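# Sort faulty pump bottles into the grey tray

## Task

Of the five empty pump bottles, one or two have a pump whose head stays down after being pressed; identify them by pressing each head and place those faulty bottles inside the grey tray. Every working bottle must finish upright on the table and outside the tray. Nothing counts as done if the robot is what holds it in place at the end. Release everything, withdraw the grippers, and make sure all objects settle and stay still shortly after you stop.

## Robot and tools

Robot: two arms, left_arm and right_arm, each with a parallel two-finger gripper. The fingers point along the gripper's own +z axis and open and close along its y axis. The reported hand point sits between the pads when they are shut; closed fingertips extend about 33 mm past it, open ones about 9 mm. Closing pushes the fingertips roughly 24 mm farther from the arm, so keep that clearance above the table.

Frame for results: one shared scene frame with its origin on the table top midway between the arms, +z up, +x out over the table, and left_arm on the +y side. The arm names do not indicate image sides. Each result's state line (left_arm: ... | right_arm: ...) gives end_effector_position in metres and end_effector_quat_wxyz; printed positions may be off, more so at long reach. "Hand target" lines show the pose the controller is currently driving toward. A "pose unreachable" line means a clearance check altered or blocked the command to the named arm.

The row (shared by execute_actions and move): always 18 numbers, each in [-1, 1], covering both arms even if one is idle. Order: left dx, dy, dz, rx, ry, rz, left gripper position, force_limit, speed, then the same nine for the right arm. dx..rz are an offset, not an absolute pose: a displacement from the gripper's measured pose at the start of the action, expressed in that gripper's own axes. A value of 1.0 equals 0.6 m for dx, dy, dz and 180 degrees for rotation; rx, ry, rz form one rotation vector. Gripper position: +1 fully open (140 mm), about -0.8 pads touching, -1 closes until blocked. force_limit: about 14 N at -1, 60 N at 0, 107 N at +1 (parts up to 40 mm wide). speed: pad gap rate about 30 mm/s at -1, 140 at 0, 250 at +1. A 0 in these slots is a real command, so to leave a gripper unchanged repeat its previous three values.

execute_actions(actions): a list of actions; each action is a table of up to 15 rows, one row per 1/30 s step; if fewer rows, the last repeats until 15 steps. Every row is an offset from the pose at the start of that action, not from the row before. For the first action in a call, the start is the last pose reported in this scene. An empty list only returns state and images. Each step, the commanded pose is clipped to at most 70 mm and 16 degrees away from the measured pose; position wins over orientation if both can't be met. Large offsets may need several actions, and the arm stops at its last clipped pose, so send the remainder next.

move(target, speed, blocking): target is one 18-number row; its offsets count from the pose in the latest result showing one. The gripper travels in a straight line; both arms' paths finish together, lasting 0.5 to 10 s (cut off at 10 s). speed is path top speed in m/s, 0.002 to 0.5, default 0.25; rotation limited to twice that in rad/s. Gripper numbers are sent at the start. Paths ignore obstacles and the other arm, may lag, stray or overshoot speed near full extension. Faster contact hits harder; aiming farther past contact presses harder. The result adds a "move:" line with the ending (done, off_target, moving, held, fault) and acting limits, plus each gripper's distance from its pose. If only one arm is named, the other finished fine. held: a check blocked the last step; limits=paced: the sent pose was clipped; limits=held: steps were blocked en route and the arm may then jump faster than speed. blocking=false returns after 0.5 s while motion continues; execute_actions and new moves are refused until a result shows the end, so use wait(0) or stop.

wait(seconds): 0 to 10; arms hold their last command; returns early if a running move ends. stop: brakes a running move (needs room, more when fast); fingers keep moving. zoom_image(camera, region): camera is cam_left_wrist or cam_right_wrist (each 504x504); region [x0, y0, x1, y1] in pixels from the top-left, at most 504 by 504. finished_scene(scene): pass the current scene number once the goal holds; irreversible.

Gripping: send position -1 and confirm object_status = 2. Codes: 0 moving, 1 blocked while opening, 2 blocked while closing, 3 reached target or pads met (thin items may still be held). Stopped fingers stay until a position differing by 0.01 or more is sent, or the object yields or is lost. To squeeze harder during status 2, raise force_limit and switch position between -1 and -0.98. position_measured is in counts: 3 fully open, 230 pads touching.

To hold an arm still: in a reply's first call send the offset back to its desired pose, then zeros afterwards, with the intended gripper values.

Avoid: knocking or placing anything off the table; arms hitting or pressing each other; hard slams, drops, slips. Joint load limits (N m): waist 35, shoulder 35, upper arm roll 32, elbow 30, forearm roll 12, wrist pitch 12, wrist roll 12, including held weight; reaching one halts that arm for 10 s and skips the rest of the call. Holding loads heats motors; a MOTOR HOT line warns, and an OVER-TEMPERATURE FAULT brakes the arm until cool. Occasional tugs on held parts or pushes on loose objects may occur. Testing a pump means pressing its head down gently and watching whether it rises back.

Each tool is called after ">>>" by a JSON object that holds its "name" and its "arguments".

## Session

I'll start by looking at the scene's initial state.

>>> {"name": "execute_actions", "arguments": {"actions": []}}

Scene clock: 0.00 s.
left_arm: end_effector_position=(+0.0591, +0.7971, +0.2119) position_measured=3 object_status=3 end_effector_quat_wxyz=(+0.393, +0.890, -0.053, +0.223) | right_arm: end_effector_position=(+0.6034, -0.2391, +0.4145) position_measured=3 object_status=3 end_effector_quat_wxyz=(-0.002, +0.954, -0.300, +0.000)
Joint positions: left_arm=[ 1.615  0.659 -0.04  -1.291 -0.262  1.053  0.242] | right_arm=[-0.003 -0.003 -0.003 -1.571  0.003  1.571 -0.793]
Joint velocities: left_arm=[-0.001  0.     0.001  0.001  0.     0.    -0.   ] | right_arm=[ 0.     0.001 -0.    -0.001 -0.    -0.001 -0.   ]
Hand target (left_arm): +0.059, +0.797, +0.212; +0.393, +0.890, -0.053, +0.223
Hand target (right_arm): +0.603, -0.239, +0.415; -0.002, +0.954, -0.300, +0.000

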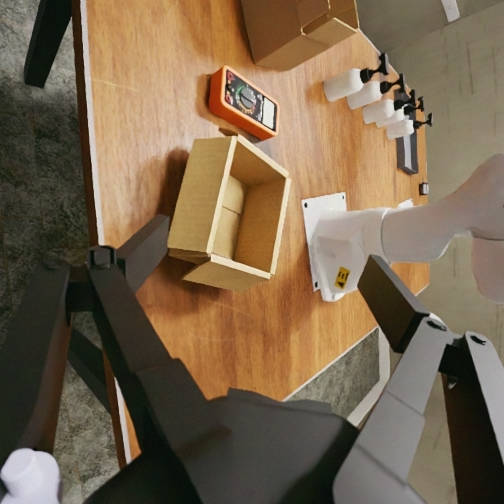

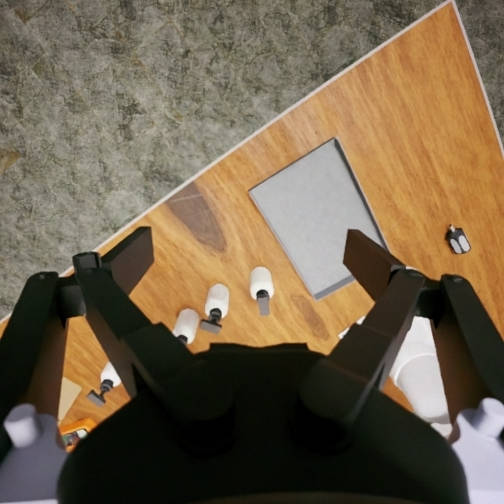

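>>> {"name": "zoom_image", "arguments": {"camera": "cam_right_wrist", "region": [60, 240, 320, 440]}}

>>> {"name": "zoom_image", "arguments": {"camera": "cam_left_wrist", "region": [300, 30, 460, 210]}}

Region (60, 240, 320, 440) of cam_right_wrist's 504x504 image, scaled by 1.938, with more detail than that image has; it fills the top 388 rows of this view, and the rest is white.

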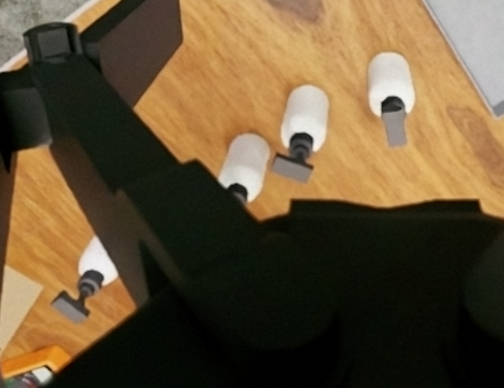

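Region (300, 30, 460, 210) of cam_left_wrist's 504x504 image, scaled by 2.800, with more detail than that image has.

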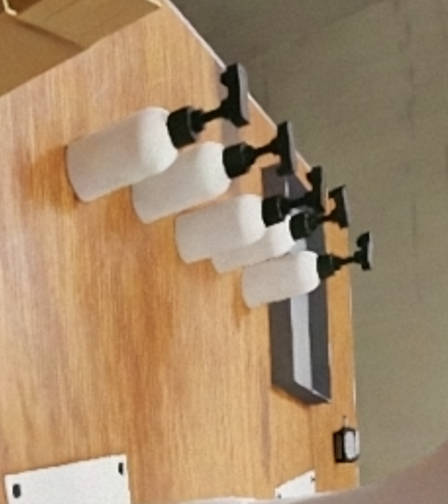

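>>> {"name": "move", "arguments": {"target": [0,0,0,0,0,0,1,0,0, -0.4107,0.0038,0,0,0,-0.194,-1,0,0], "speed": 0.3}}

Scene clock: 75.03 s.
left_arm: end_effector_position=(+0.0591, +0.7971, +0.2119) position_measured=3 object_status=3 end_effector_quat_wxyz=(+0.393, +0.890, -0.053, +0.223) | right_arm: end_effector_position=(+0.4026, -0.0980, +0.4151) position_measured=233 object_status=3 end_effector_quat_wxyz=(-0.002, +1.000, -0.006, +0.003)
Joint positions: left_arm=[ 1.615  0.659 -0.04  -1.291 -0.262  1.053  0.242] | right_arm=[ 0.262 -0.437  0.122 -2.014  0.052  1.587 -1.012]
Joint velocities: left_arm=[-0.001  0.001 -0.001  0.001 -0.    -0.    -0.001] | right_arm=[ 0.012  0.001 -0.008 -0.001 -0.001  0.001 -0.027]
Hand target (left_arm): +0.059, +0.797, +0.212; +0.393, +0.890, -0.053, +0.223
Hand target (right_arm): +0.401, -0.098, +0.414; -0.002, +1.000, -0.000, +0.000
Off the commanded pose (left_arm): 0.000 m, 0 deg.
Off the commanded pose (right_arm): 0.003 m, 1 deg.
move: done

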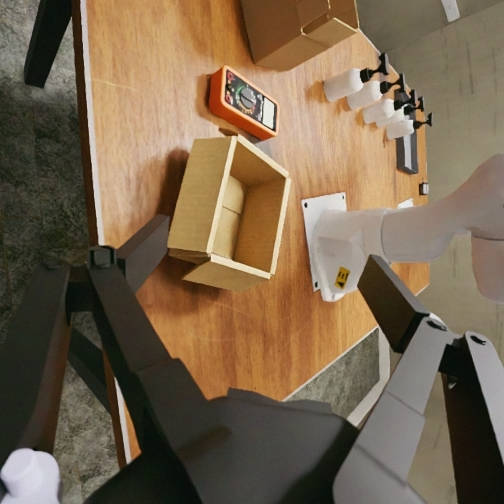

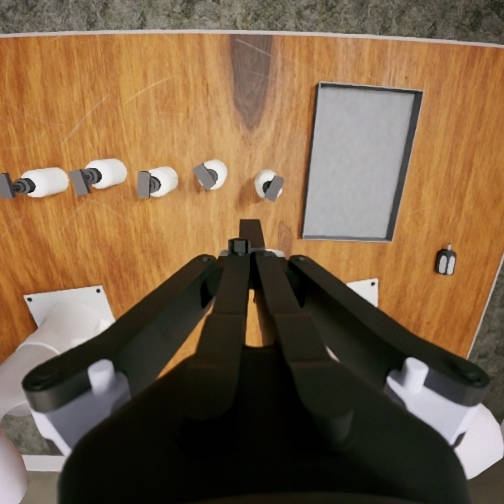

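>>> {"name": "execute_actions", "arguments": {"actions": []}}

>>> {"name": "zoom_image", "arguments": {"camera": "cam_right_wrist", "region": [120, 130, 320, 270]}}

>>> {"name": "zoom_image", "arguments": {"camera": "cam_right_wrist", "region": [0, 130, 200, 230]}}

Scene clock: 76.97 s.
left_arm: end_effector_position=(+0.0591, +0.7971, +0.2119) position_measured=3 object_status=3 end_effector_quat_wxyz=(+0.393, +0.890, -0.053, +0.223) | right_arm: end_effector_position=(+0.4025, -0.0980, +0.4150) position_measured=233 object_status=3 end_effector_quat_wxyz=(-0.002, +1.000, -0.002, +0.003)
Joint positions: left_arm=[ 1.615  0.659 -0.04  -1.291 -0.262  1.053  0.242] | right_arm=[ 0.263 -0.437  0.121 -2.014  0.052  1.587 -1.02 ]
Joint velocities: left_arm=[ 0.001 -0.     0.    -0.     0.001  0.    -0.003] | right_arm=[ 0.001 -0.001 -0.    -0.    -0.001  0.001  0.001]
Hand target (left_arm): +0.059, +0.797, +0.212; +0.393, +0.890, -0.053, +0.223
Hand target (right_arm): +0.401, -0.098, +0.414; -0.002, +1.000, -0.000, +0.000
Off the commanded pose (left_arm): 0.000 m, 0 deg.
Off the commanded pose (right_arm): 0.003 m, 0 deg.

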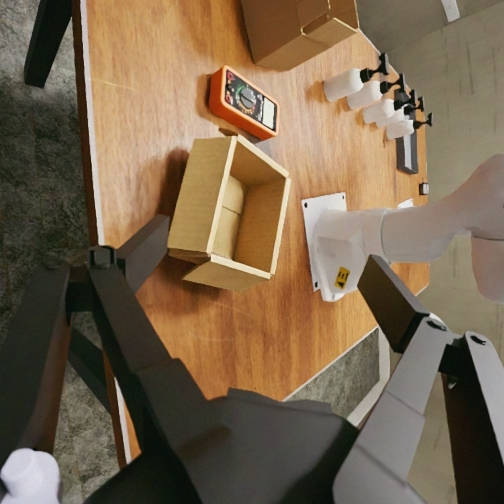

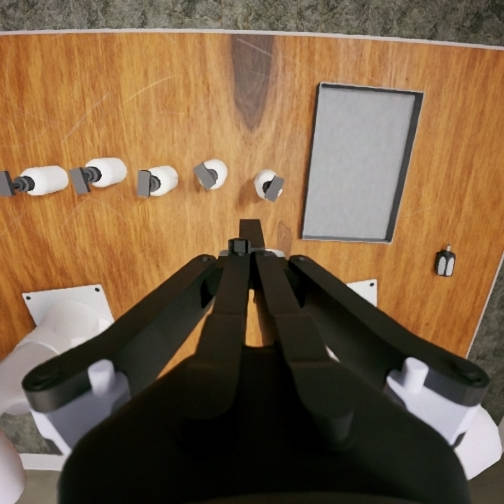

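Region (120, 130, 320, 270) of cam_right_wrist's 504x504 image, scaled by 2.520, with more detail than that image has; it fills the top 353 rows of this view, and the rest is white.

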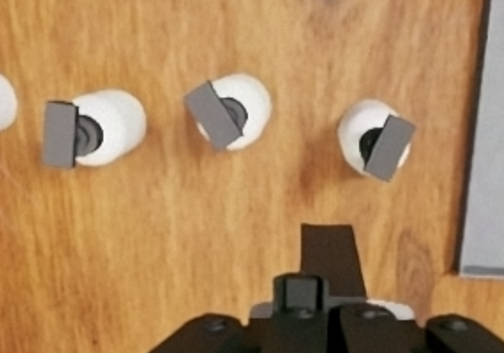

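Region (0, 130, 200, 230) of cam_right_wrist's 504x504 image, scaled by 2.520, with more detail than that image has.

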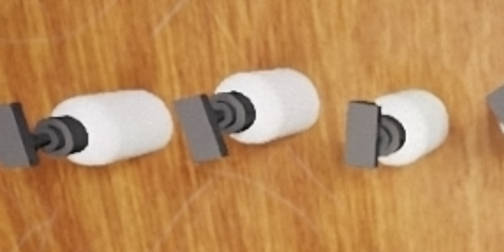

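>>> {"name": "move", "arguments": {"target": [0,0,0,0,0,0,1,0,0, -0.0292,0.065,0.275,0,0,0,-1,0,0], "speed": 0.3}}

Scene clock: 145.83 s.
left_arm: end_effector_position=(+0.0591, +0.7971, +0.2119) position_measured=3 object_status=3 end_effector_quat_wxyz=(+0.393, +0.890, -0.053, +0.223) | right_arm: end_effector_position=(+0.3847, -0.1366, +0.2499) position_measured=233 object_status=3 end_effector_quat_wxyz=(-0.001, +1.000, -0.006, +0.001)
Joint positions: left_arm=[ 1.615  0.659 -0.04  -1.291 -0.262  1.053  0.242] | right_arm=[ 0.263 -0.544  0.09  -2.524  0.052  1.984 -1.066]
Joint velocities: left_arm=[ 0.002  0.001  0.     0.    -0.001  0.     0.001] | right_arm=[-0.001  0.001 -0.     0.     0.001  0.012 -0.007]
Hand target (left_arm): +0.059, +0.797, +0.212; +0.393, +0.890, -0.053, +0.223
Hand target (right_arm): +0.386, -0.136, +0.250; -0.002, +1.000, -0.003, +0.003
Off the commanded pose (left_arm): 0.000 m, 0 deg.
Off the commanded pose (right_arm): 0.001 m, 0 deg.
move: done

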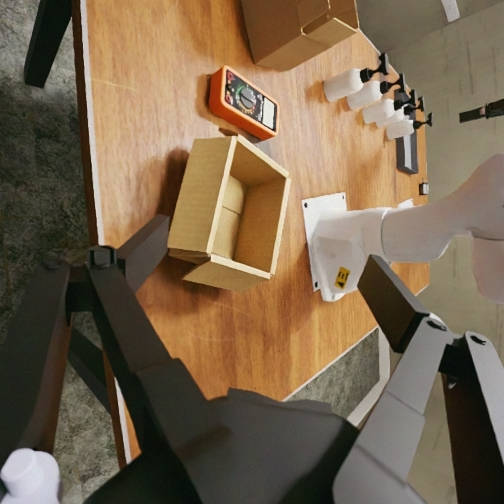

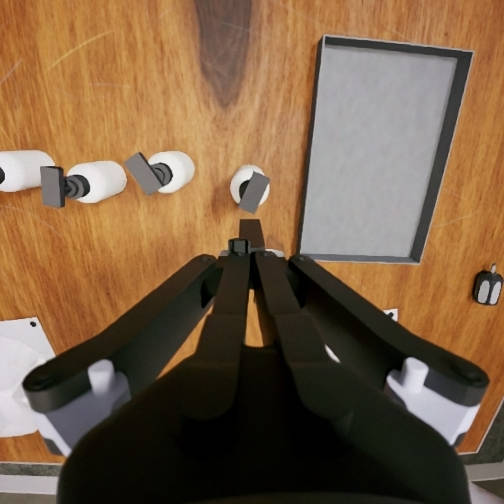

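>>> {"name": "zoom_image", "arguments": {"camera": "cam_right_wrist", "region": [200, 150, 300, 250]}}

>>> {"name": "zoom_image", "arguments": {"camera": "cam_right_wrist", "region": [20, 130, 220, 230]}}

>>> {"name": "zoom_image", "arguments": {"camera": "cam_left_wrist", "region": [360, 50, 504, 170]}}

Region (200, 150, 300, 250) of cam_right_wrist's 504x504 image, scaled by 5.040, with more detail than that image has.

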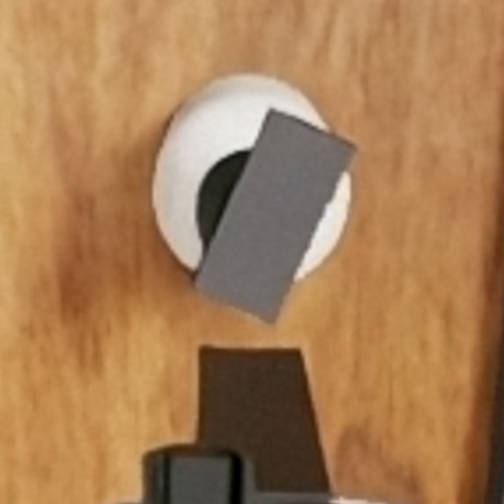

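Region (20, 130, 220, 230) of cam_right_wrist's 504x504 image, scaled by 2.520, with more detail than that image has.

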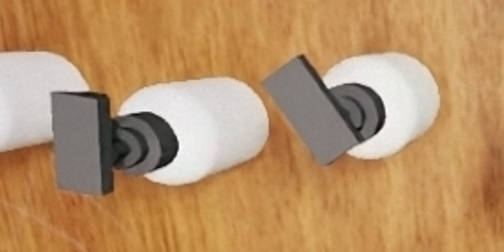

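Region (360, 50, 504, 170) of cam_left_wrist's 504x504 image, scaled by 3.500, with more detail than that image has.

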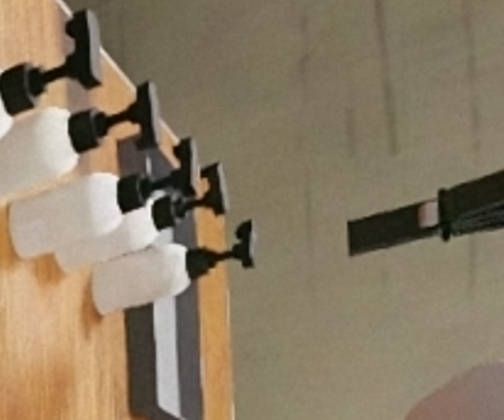

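>>> {"name": "move", "arguments": {"target": [0,0,0,0,0,0,1,0,0, 0.04,0.0033,0.0867,0,0,0,-1,0,0], "speed": 0.15}}

>>> {"name": "zoom_image", "arguments": {"camera": "cam_left_wrist", "region": [380, 80, 480, 150]}}

>>> {"name": "zoom_image", "arguments": {"camera": "cam_right_wrist", "region": [200, 160, 300, 260]}}

Scene clock: 183.90 s.
left_arm: end_effector_position=(+0.0591, +0.7971, +0.2119) position_measured=3 object_status=3 end_effector_quat_wxyz=(+0.393, +0.890, -0.053, +0.223) | right_arm: end_effector_position=(+0.4071, -0.1379, +0.1986) position_measured=233 object_status=3 end_effector_quat_wxyz=(-0.001, +1.000, -0.008, -0.001)
Joint positions: left_arm=[ 1.615  0.659 -0.04  -1.291 -0.262  1.053  0.242] | right_arm=[ 0.247 -0.428  0.081 -2.567  0.043  2.14  -1.083]
Joint velocities: left_arm=[ 0.     0.     0.     0.    -0.001 -0.    -0.   ] | right_arm=[ 0.    -0.    -0.001  0.    -0.     0.01  -0.005]
Hand target (left_arm): +0.059, +0.797, +0.212; +0.393, +0.890, -0.053, +0.223
Hand target (right_arm): +0.409, -0.139, +0.198; -0.001, +1.000, -0.006, +0.001
Off the commanded pose (left_arm): 0.000 m, 0 deg.
Off the commanded pose (right_arm): 0.002 m, 0 deg.
move: done

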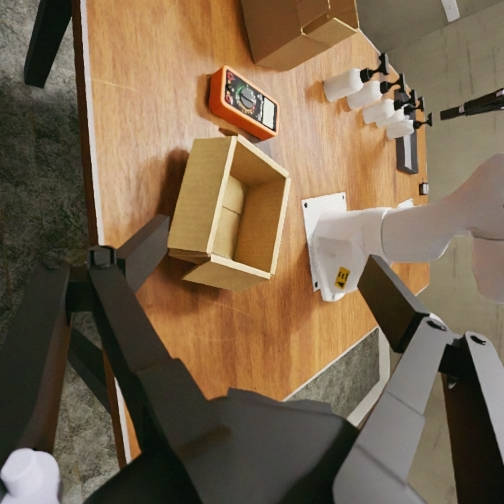

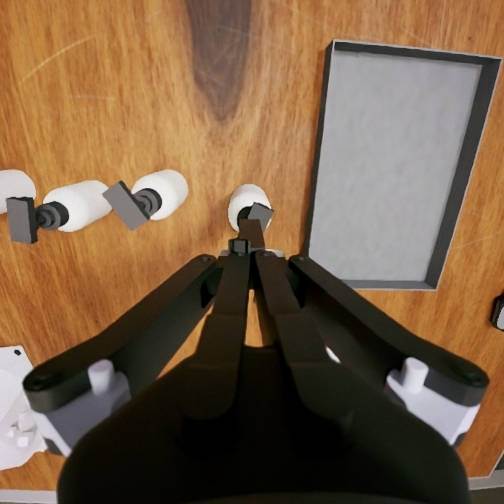

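Region (380, 80, 480, 150) of cam_left_wrist's 504x504 image, scaled by 5.040, with more detail than that image has; it fills the top 353 rows of this view, and the rest is white.

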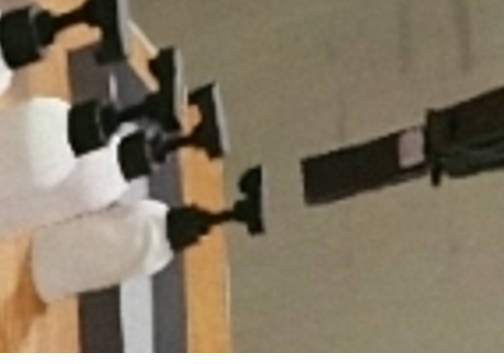

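Region (200, 160, 300, 260) of cam_right_wrist's 504x504 image, scaled by 5.040, with more detail than that image has.

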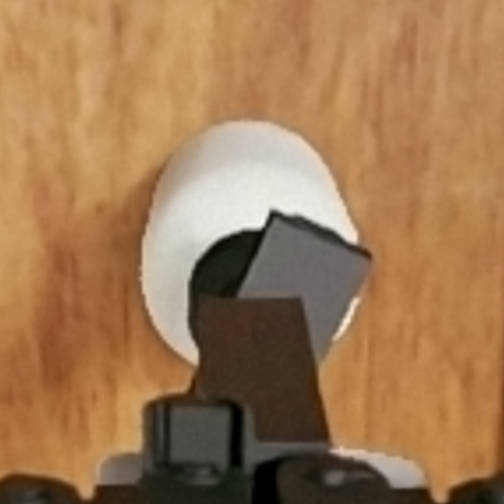

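>>> {"name": "move", "arguments": {"target": [0,0,0,0,0,0,1,0,0, -0.006,0.001,0.058,0,0,0,-1,0,0], "speed": 0.05}}

>>> {"name": "zoom_image", "arguments": {"camera": "cam_left_wrist", "region": [380, 80, 480, 150]}}

Scene clock: 193.40 s.
left_arm: end_effector_position=(+0.0591, +0.7971, +0.2119) position_measured=3 object_status=3 end_effector_quat_wxyz=(+0.393, +0.890, -0.053, +0.223) | right_arm: end_effector_position=(+0.4050, -0.1394, +0.1665) position_measured=233 object_status=3 end_effector_quat_wxyz=(-0.001, +1.000, -0.007, +0.000)
Joint positions: left_arm=[ 1.615  0.659 -0.04  -1.291 -0.262  1.053  0.242] | right_arm=[ 0.247 -0.392  0.084 -2.626  0.043  2.236 -1.085]
Joint velocities: left_arm=[ 0.002  0.002 -0.001  0.    -0.    -0.     0.002] | right_arm=[ 0.     0.002  0.001 -0.001  0.     0.014  0.   ]
Hand target (left_arm): +0.059, +0.797, +0.212; +0.393, +0.890, -0.053, +0.223
Hand target (right_arm): +0.403, -0.139, +0.164; -0.001, +1.000, -0.008, -0.001
Off the commanded pose (left_arm): 0.000 m, 0 deg.
Off the commanded pose (right_arm): 0.003 m, 0 deg.
move: done

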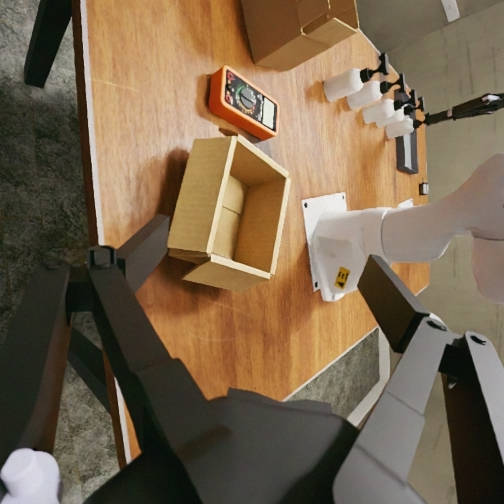

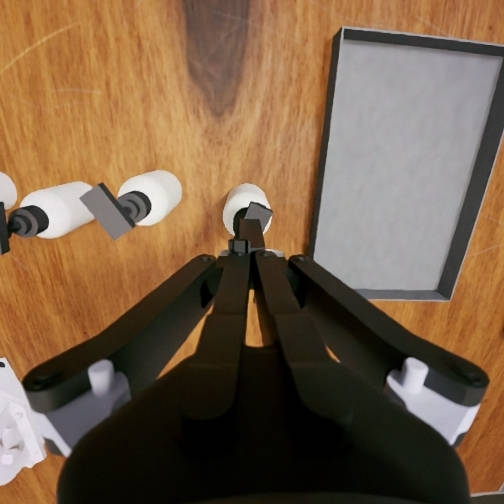

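Region (380, 80, 480, 150) of cam_left_wrist's 504x504 image, scaled by 5.040, with more detail than that image has; it fills the top 353 rows of this view, and the rest is white.

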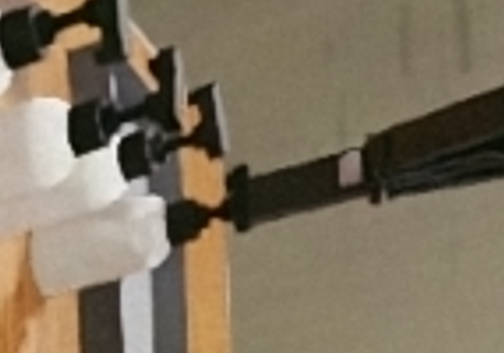

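>>> {"name": "move", "arguments": {"target": [0,0,0,0,0,0,1,0,0, 0,0,0.016,0,0,0,-1,0,0], "speed": 0.03}}

>>> {"name": "zoom_image", "arguments": {"camera": "cam_left_wrist", "region": [380, 80, 480, 150]}}

Scene clock: 198.60 s.
left_arm: end_effector_position=(+0.0591, +0.7971, +0.2119) position_measured=3 object_status=3 end_effector_quat_wxyz=(+0.393, +0.890, -0.053, +0.223) | right_arm: end_effector_position=(+0.4068, -0.1386, +0.1606) position_measured=233 object_status=3 end_effector_quat_wxyz=(-0.003, +1.000, -0.007, +0.003)
Joint positions: left_arm=[ 1.615  0.659 -0.04  -1.291 -0.262  1.053  0.242] | right_arm=[ 0.247 -0.381  0.084 -2.634  0.043  2.261 -1.084]
Joint velocities: left_arm=[ 0.001  0.001  0.001  0.001 -0.001  0.    -0.   ] | right_arm=[-0.001  0.001  0.001 -0.001 -0.001  0.012 -0.001]
Hand target (left_arm): +0.059, +0.797, +0.212; +0.393, +0.890, -0.053, +0.223
Hand target (right_arm): +0.405, -0.139, +0.157; -0.001, +1.000, -0.007, +0.000
Off the commanded pose (left_arm): 0.000 m, 0 deg.
Off the commanded pose (right_arm): 0.004 m, 0 deg.
move: off_target (right_arm)

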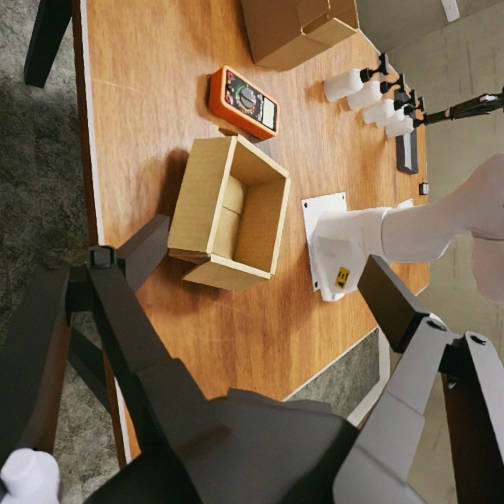

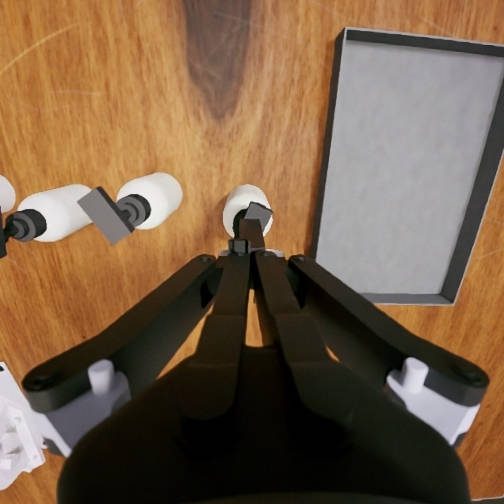

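Region (380, 80, 480, 150) of cam_left_wrist's 504x504 image, scaled by 5.040, with more detail than that image has; it fills the top 353 rows of this view, and the rest is white.

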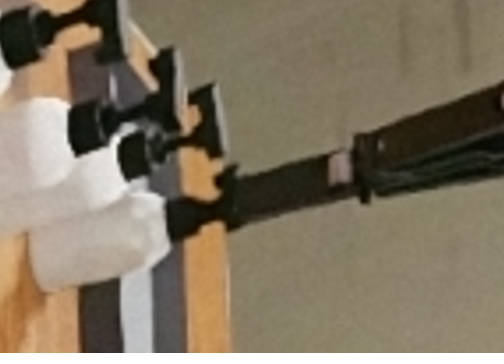

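>>> {"name": "move", "arguments": {"target": [0,0,0,0,0,0,1,0,0, -0.002,0,-0.06,0,0,0,-1,0,0], "speed": 0.1}}

>>> {"name": "move", "arguments": {"target": [0,0,0,0,0,0,1,0,0, 0.028,-0.181,0,0,0,0,-1,0,0], "speed": 0.2}}

>>> {"name": "zoom_image", "arguments": {"camera": "cam_left_wrist", "region": [370, 70, 470, 150]}}

>>> {"name": "zoom_image", "arguments": {"camera": "cam_right_wrist", "region": [200, 160, 300, 260]}}

Scene clock: 214.13 s.
left_arm: end_effector_position=(+0.0591, +0.7971, +0.2119) position_measured=3 object_status=3 end_effector_quat_wxyz=(+0.393, +0.890, -0.053, +0.223) | right_arm: end_effector_position=(+0.4057, -0.1382, +0.1956) position_measured=233 object_status=3 end_effector_quat_wxyz=(-0.002, +1.000, -0.006, +0.004)
Joint positions: left_arm=[ 1.615  0.659 -0.04  -1.291 -0.262  1.053  0.242] | right_arm=[ 0.247 -0.437  0.084 -2.585  0.043  2.158 -1.084]
Joint velocities: left_arm=[-0.002 -0.    -0.    -0.     0.001 -0.     0.   ] | right_arm=[-0.     0.     0.001  0.001  0.001 -0.011  0.002]
Hand target (left_arm): +0.059, +0.797, +0.212; +0.393, +0.890, -0.053, +0.223
Hand target (right_arm): +0.405, -0.139, +0.197; -0.003, +1.000, -0.007, +0.003
Off the commanded pose (left_arm): 0.000 m, 0 deg.
Off the commanded pose (right_arm): 0.001 m, 0 deg.
move: done

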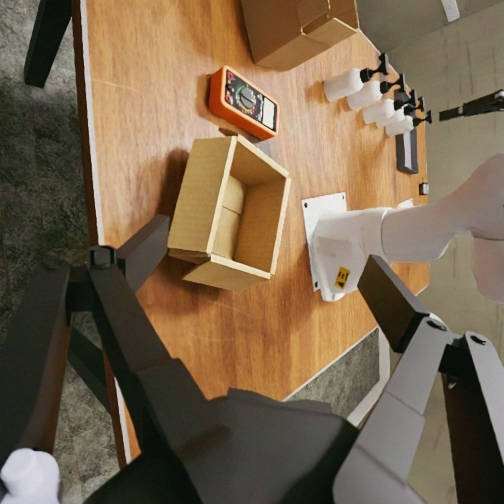

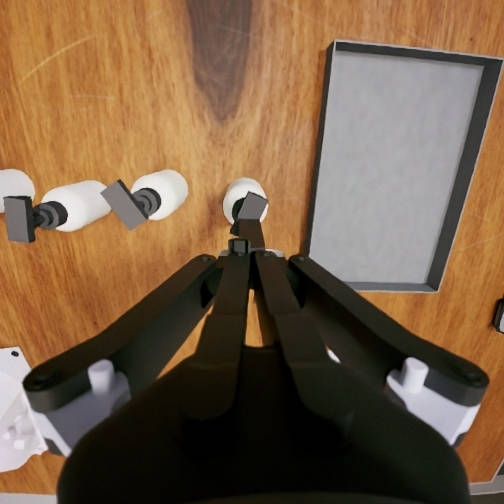

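Scene clock: 215.40 s.
left_arm: end_effector_position=(+0.0591, +0.7971, +0.2119) position_measured=3 object_status=3 end_effector_quat_wxyz=(+0.393, +0.890, -0.053, +0.223) | right_arm: end_effector_position=(+0.4236, -0.0302, +0.1958) position_measured=233 object_status=3 end_effector_quat_wxyz=(-0.003, +1.000, -0.001, +0.003)
Joint positions: left_arm=[ 1.615  0.659 -0.04  -1.291 -0.262  1.053  0.242] | right_arm=[ 0.282 -0.201  0.225 -2.357  0.056  2.169 -0.922]
Joint velocities: left_arm=[-0.001 -0.001  0.    -0.     0.002 -0.001  0.001] | right_arm=[ 0.    -0.     0.001  0.     0.    -0.002  0.03 ]
Hand target (left_arm): +0.059, +0.797, +0.212; +0.393, +0.890, -0.053, +0.223
Hand target (right_arm): +0.425, -0.030, +0.196; -0.002, +1.000, -0.006, +0.004
Off the commanded pose (left_arm): 0.000 m, 0 deg.
Off the commanded pose (right_arm): 0.001 m, 1 deg.
move: done

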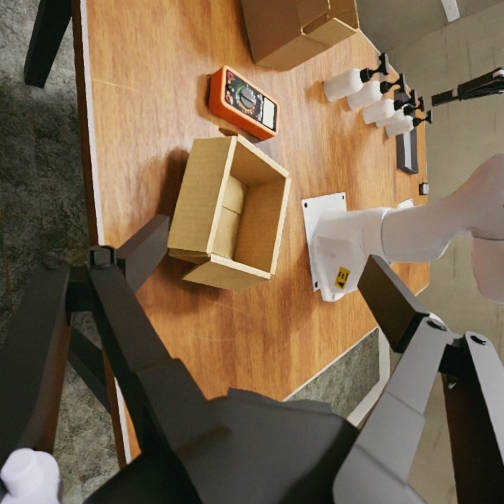

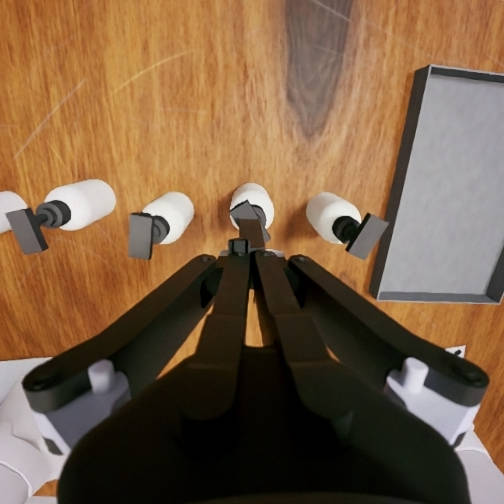

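Region (370, 70, 470, 150) of cam_left_wrist's 504x504 image, scaled by 5.040, with more detail than that image has; it fills the top 403 rows of this view, and the rest is white.

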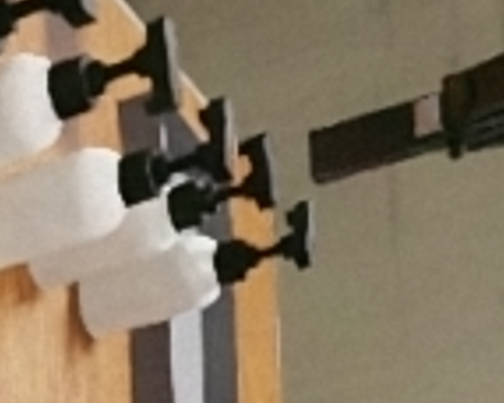

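Region (200, 160, 300, 260) of cam_right_wrist's 504x504 image, scaled by 5.040, with more detail than that image has.

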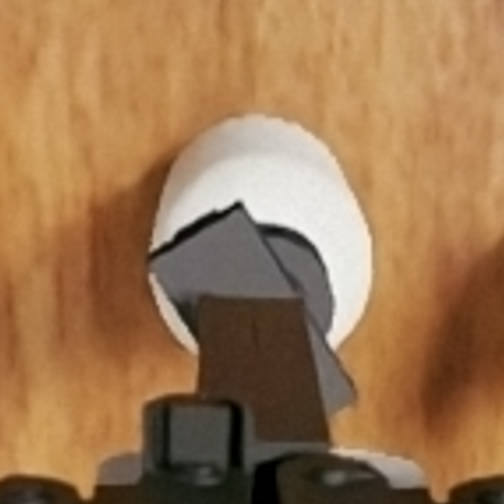

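>>> {"name": "zoom_image", "arguments": {"camera": "cam_right_wrist", "region": [110, 170, 210, 270]}}

Region (110, 170, 210, 270) of cam_right_wrist's 504x504 image, scaled by 5.040, with more detail than that image has.

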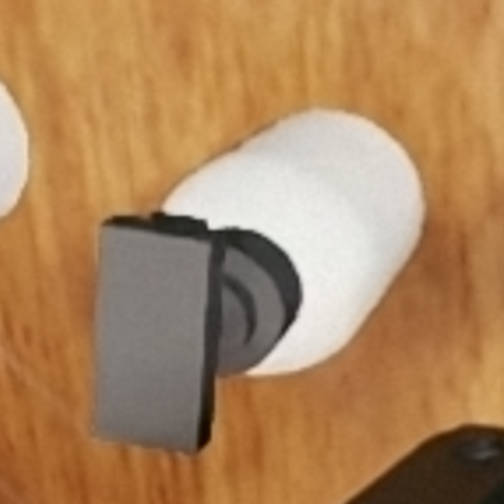

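>>> {"name": "move", "arguments": {"target": [0,0,0,0,0,0,1,0,0, -0.005,0.006,0.0655,-0.0019,-0.0019,-0.0006,-1,0,0], "speed": 0.05}}

>>> {"name": "zoom_image", "arguments": {"camera": "cam_left_wrist", "region": [370, 70, 470, 150]}}

>>> {"name": "move", "arguments": {"target": [0,0,0,0,0,0,1,0,0, 0,0,-0.06,0,0,0,-1,0,0], "speed": 0.1}}

>>> {"name": "move", "arguments": {"target": [0,0,0,0,0,0,1,0,0, -0.026,-0.169,0,0,0,0,-1,0,0], "speed": 0.2}}

>>> {"name": "zoom_image", "arguments": {"camera": "cam_left_wrist", "region": [360, 60, 460, 140]}}

>>> {"name": "zoom_image", "arguments": {"camera": "cam_right_wrist", "region": [200, 160, 300, 260]}}

Scene clock: 241.57 s.
left_arm: end_effector_position=(+0.0591, +0.7971, +0.2119) position_measured=3 object_status=3 end_effector_quat_wxyz=(+0.393, +0.890, -0.053, +0.223) | right_arm: end_effector_position=(+0.4225, -0.0331, +0.1601) position_measured=233 object_status=3 end_effector_quat_wxyz=(-0.002, +1.000, -0.005, +0.001)
Joint positions: left_arm=[ 1.615  0.659 -0.04  -1.291 -0.262  1.053  0.242] | right_arm=[ 0.282 -0.156  0.226 -2.409  0.049  2.26  -0.913]
Joint velocities: left_arm=[ 0.    -0.     0.     0.001  0.001 -0.001  0.001] | right_arm=[-0.001  0.001 -0.001 -0.    -0.003  0.015 -0.001]
Hand target (left_arm): +0.059, +0.797, +0.212; +0.393, +0.890, -0.053, +0.223
Hand target (right_arm): +0.421, -0.034, +0.157; -0.000, +1.000, -0.000, -0.000
Off the commanded pose (left_arm): 0.000 m, 0 deg.
Off the commanded pose (right_arm): 0.004 m, 1 deg.
move: off_target (right_arm)

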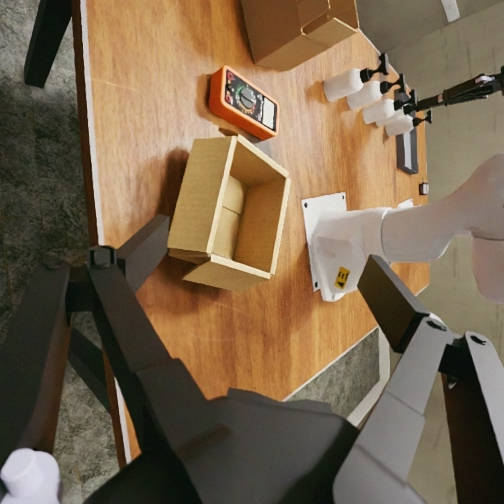

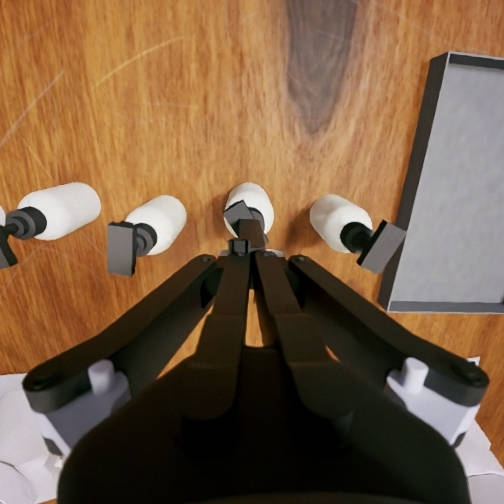

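Region (370, 70, 470, 150) of cam_left_wrist's 504x504 image, scaled by 5.040, with more detail than that image has; it fills the top 403 rows of this view, and the rest is white.

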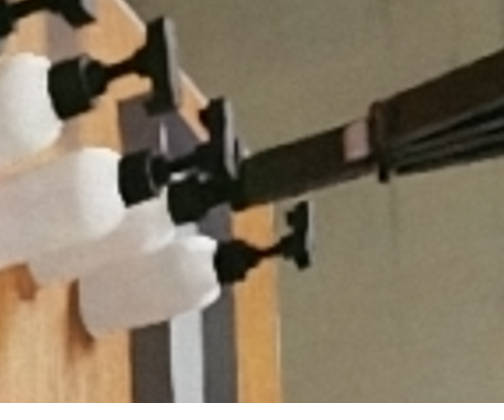

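Scene clock: 242.53 s.
left_arm: end_effector_position=(+0.0591, +0.7971, +0.2119) position_measured=3 object_status=3 end_effector_quat_wxyz=(+0.393, +0.890, -0.053, +0.223) | right_arm: end_effector_position=(+0.4228, -0.0328, +0.1953) position_measured=233 object_status=3 end_effector_quat_wxyz=(-0.002, +1.000, -0.005, +0.003)
Joint positions: left_arm=[ 1.615  0.659 -0.04  -1.291 -0.262  1.053  0.242] | right_arm=[ 0.282 -0.206  0.223 -2.363  0.054  2.168 -0.916]
Joint velocities: left_arm=[-0.    -0.002 -0.001  0.001  0.001 -0.    -0.001] | right_arm=[-0.001  0.001 -0.001 -0.001  0.001 -0.01  -0.001]
Hand target (left_arm): +0.059, +0.797, +0.212; +0.393, +0.890, -0.053, +0.223
Hand target (right_arm): +0.422, -0.033, +0.196; -0.002, +1.000, -0.004, +0.001
Off the commanded pose (left_arm): 0.000 m, 0 deg.
Off the commanded pose (right_arm): 0.001 m, 0 deg.
move: done

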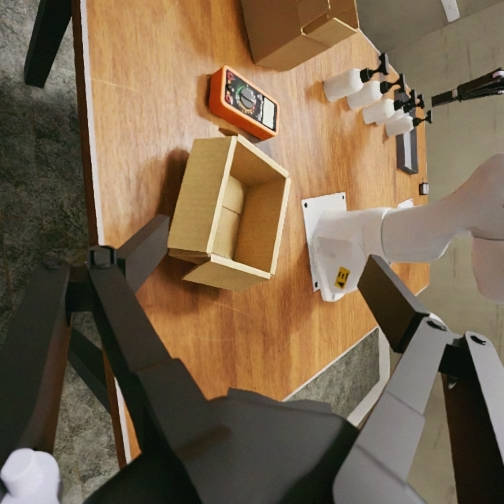

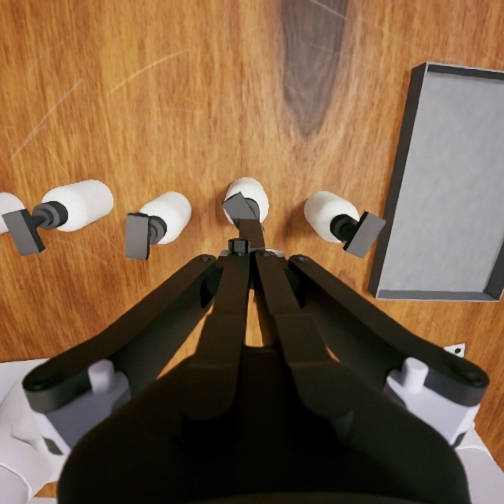

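Scene clock: 243.83 s.
left_arm: end_effector_position=(+0.0591, +0.7971, +0.2119) position_measured=3 object_status=3 end_effector_quat_wxyz=(+0.393, +0.890, -0.053, +0.223) | right_arm: end_effector_position=(+0.4094, +0.0688, +0.1955) position_measured=233 object_status=3 end_effector_quat_wxyz=(-0.004, +1.000, -0.000, +0.003)
Joint positions: left_arm=[ 1.615  0.659 -0.04  -1.291 -0.262  1.053  0.242] | right_arm=[ 0.341 -0.025  0.333 -2.164  0.011  2.15  -0.728]
Joint velocities: left_arm=[ 0.001  0.     0.001 -0.001  0.001  0.001 -0.001] | right_arm=[-0.001 -0.     0.     0.    -0.001 -0.002  0.032]
Hand target (left_arm): +0.059, +0.797, +0.212; +0.393, +0.890, -0.053, +0.223
Hand target (right_arm): +0.409, +0.069, +0.195; -0.002, +1.000, -0.005, +0.003
Off the commanded pose (left_arm): 0.000 m, 0 deg.
Off the commanded pose (right_arm): 0.001 m, 1 deg.
move: done

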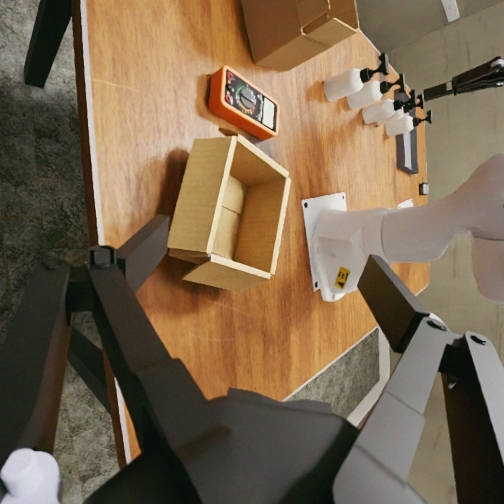

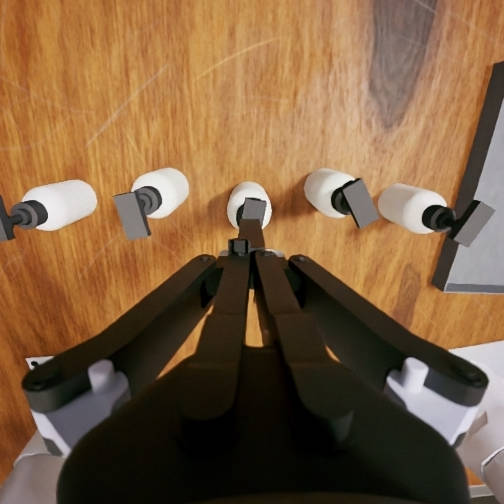

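Region (360, 60, 460, 140) of cam_left_wrist's 504x504 image, scaled by 5.040, with more detail than that image has; it fills the top 403 rows of this view, and the rest is white.

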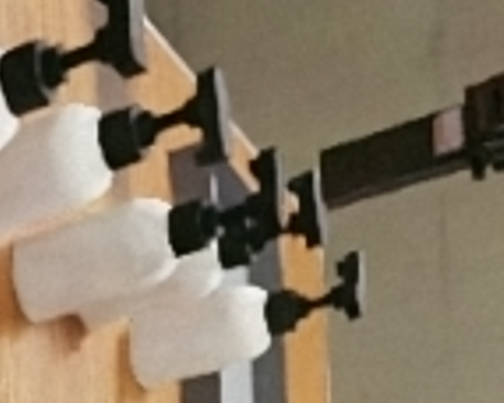

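Region (200, 160, 300, 260) of cam_right_wrist's 504x504 image, scaled by 5.040, with more detail than that image has.

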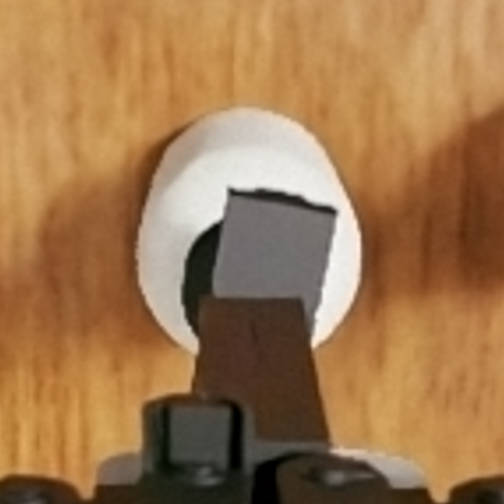

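>>> {"name": "zoom_image", "arguments": {"camera": "cam_right_wrist", "region": [100, 150, 200, 250]}}

Region (100, 150, 200, 250) of cam_right_wrist's 504x504 image, scaled by 5.040, with more detail than that image has.

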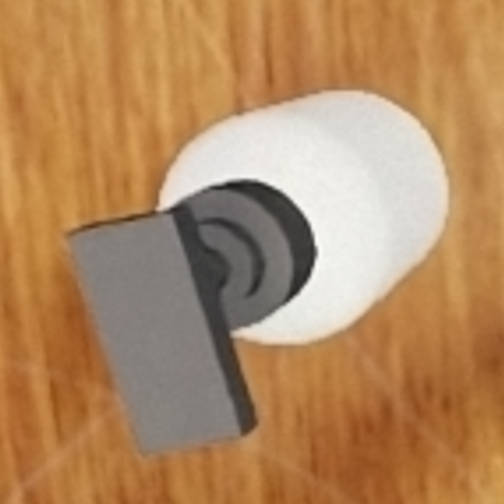

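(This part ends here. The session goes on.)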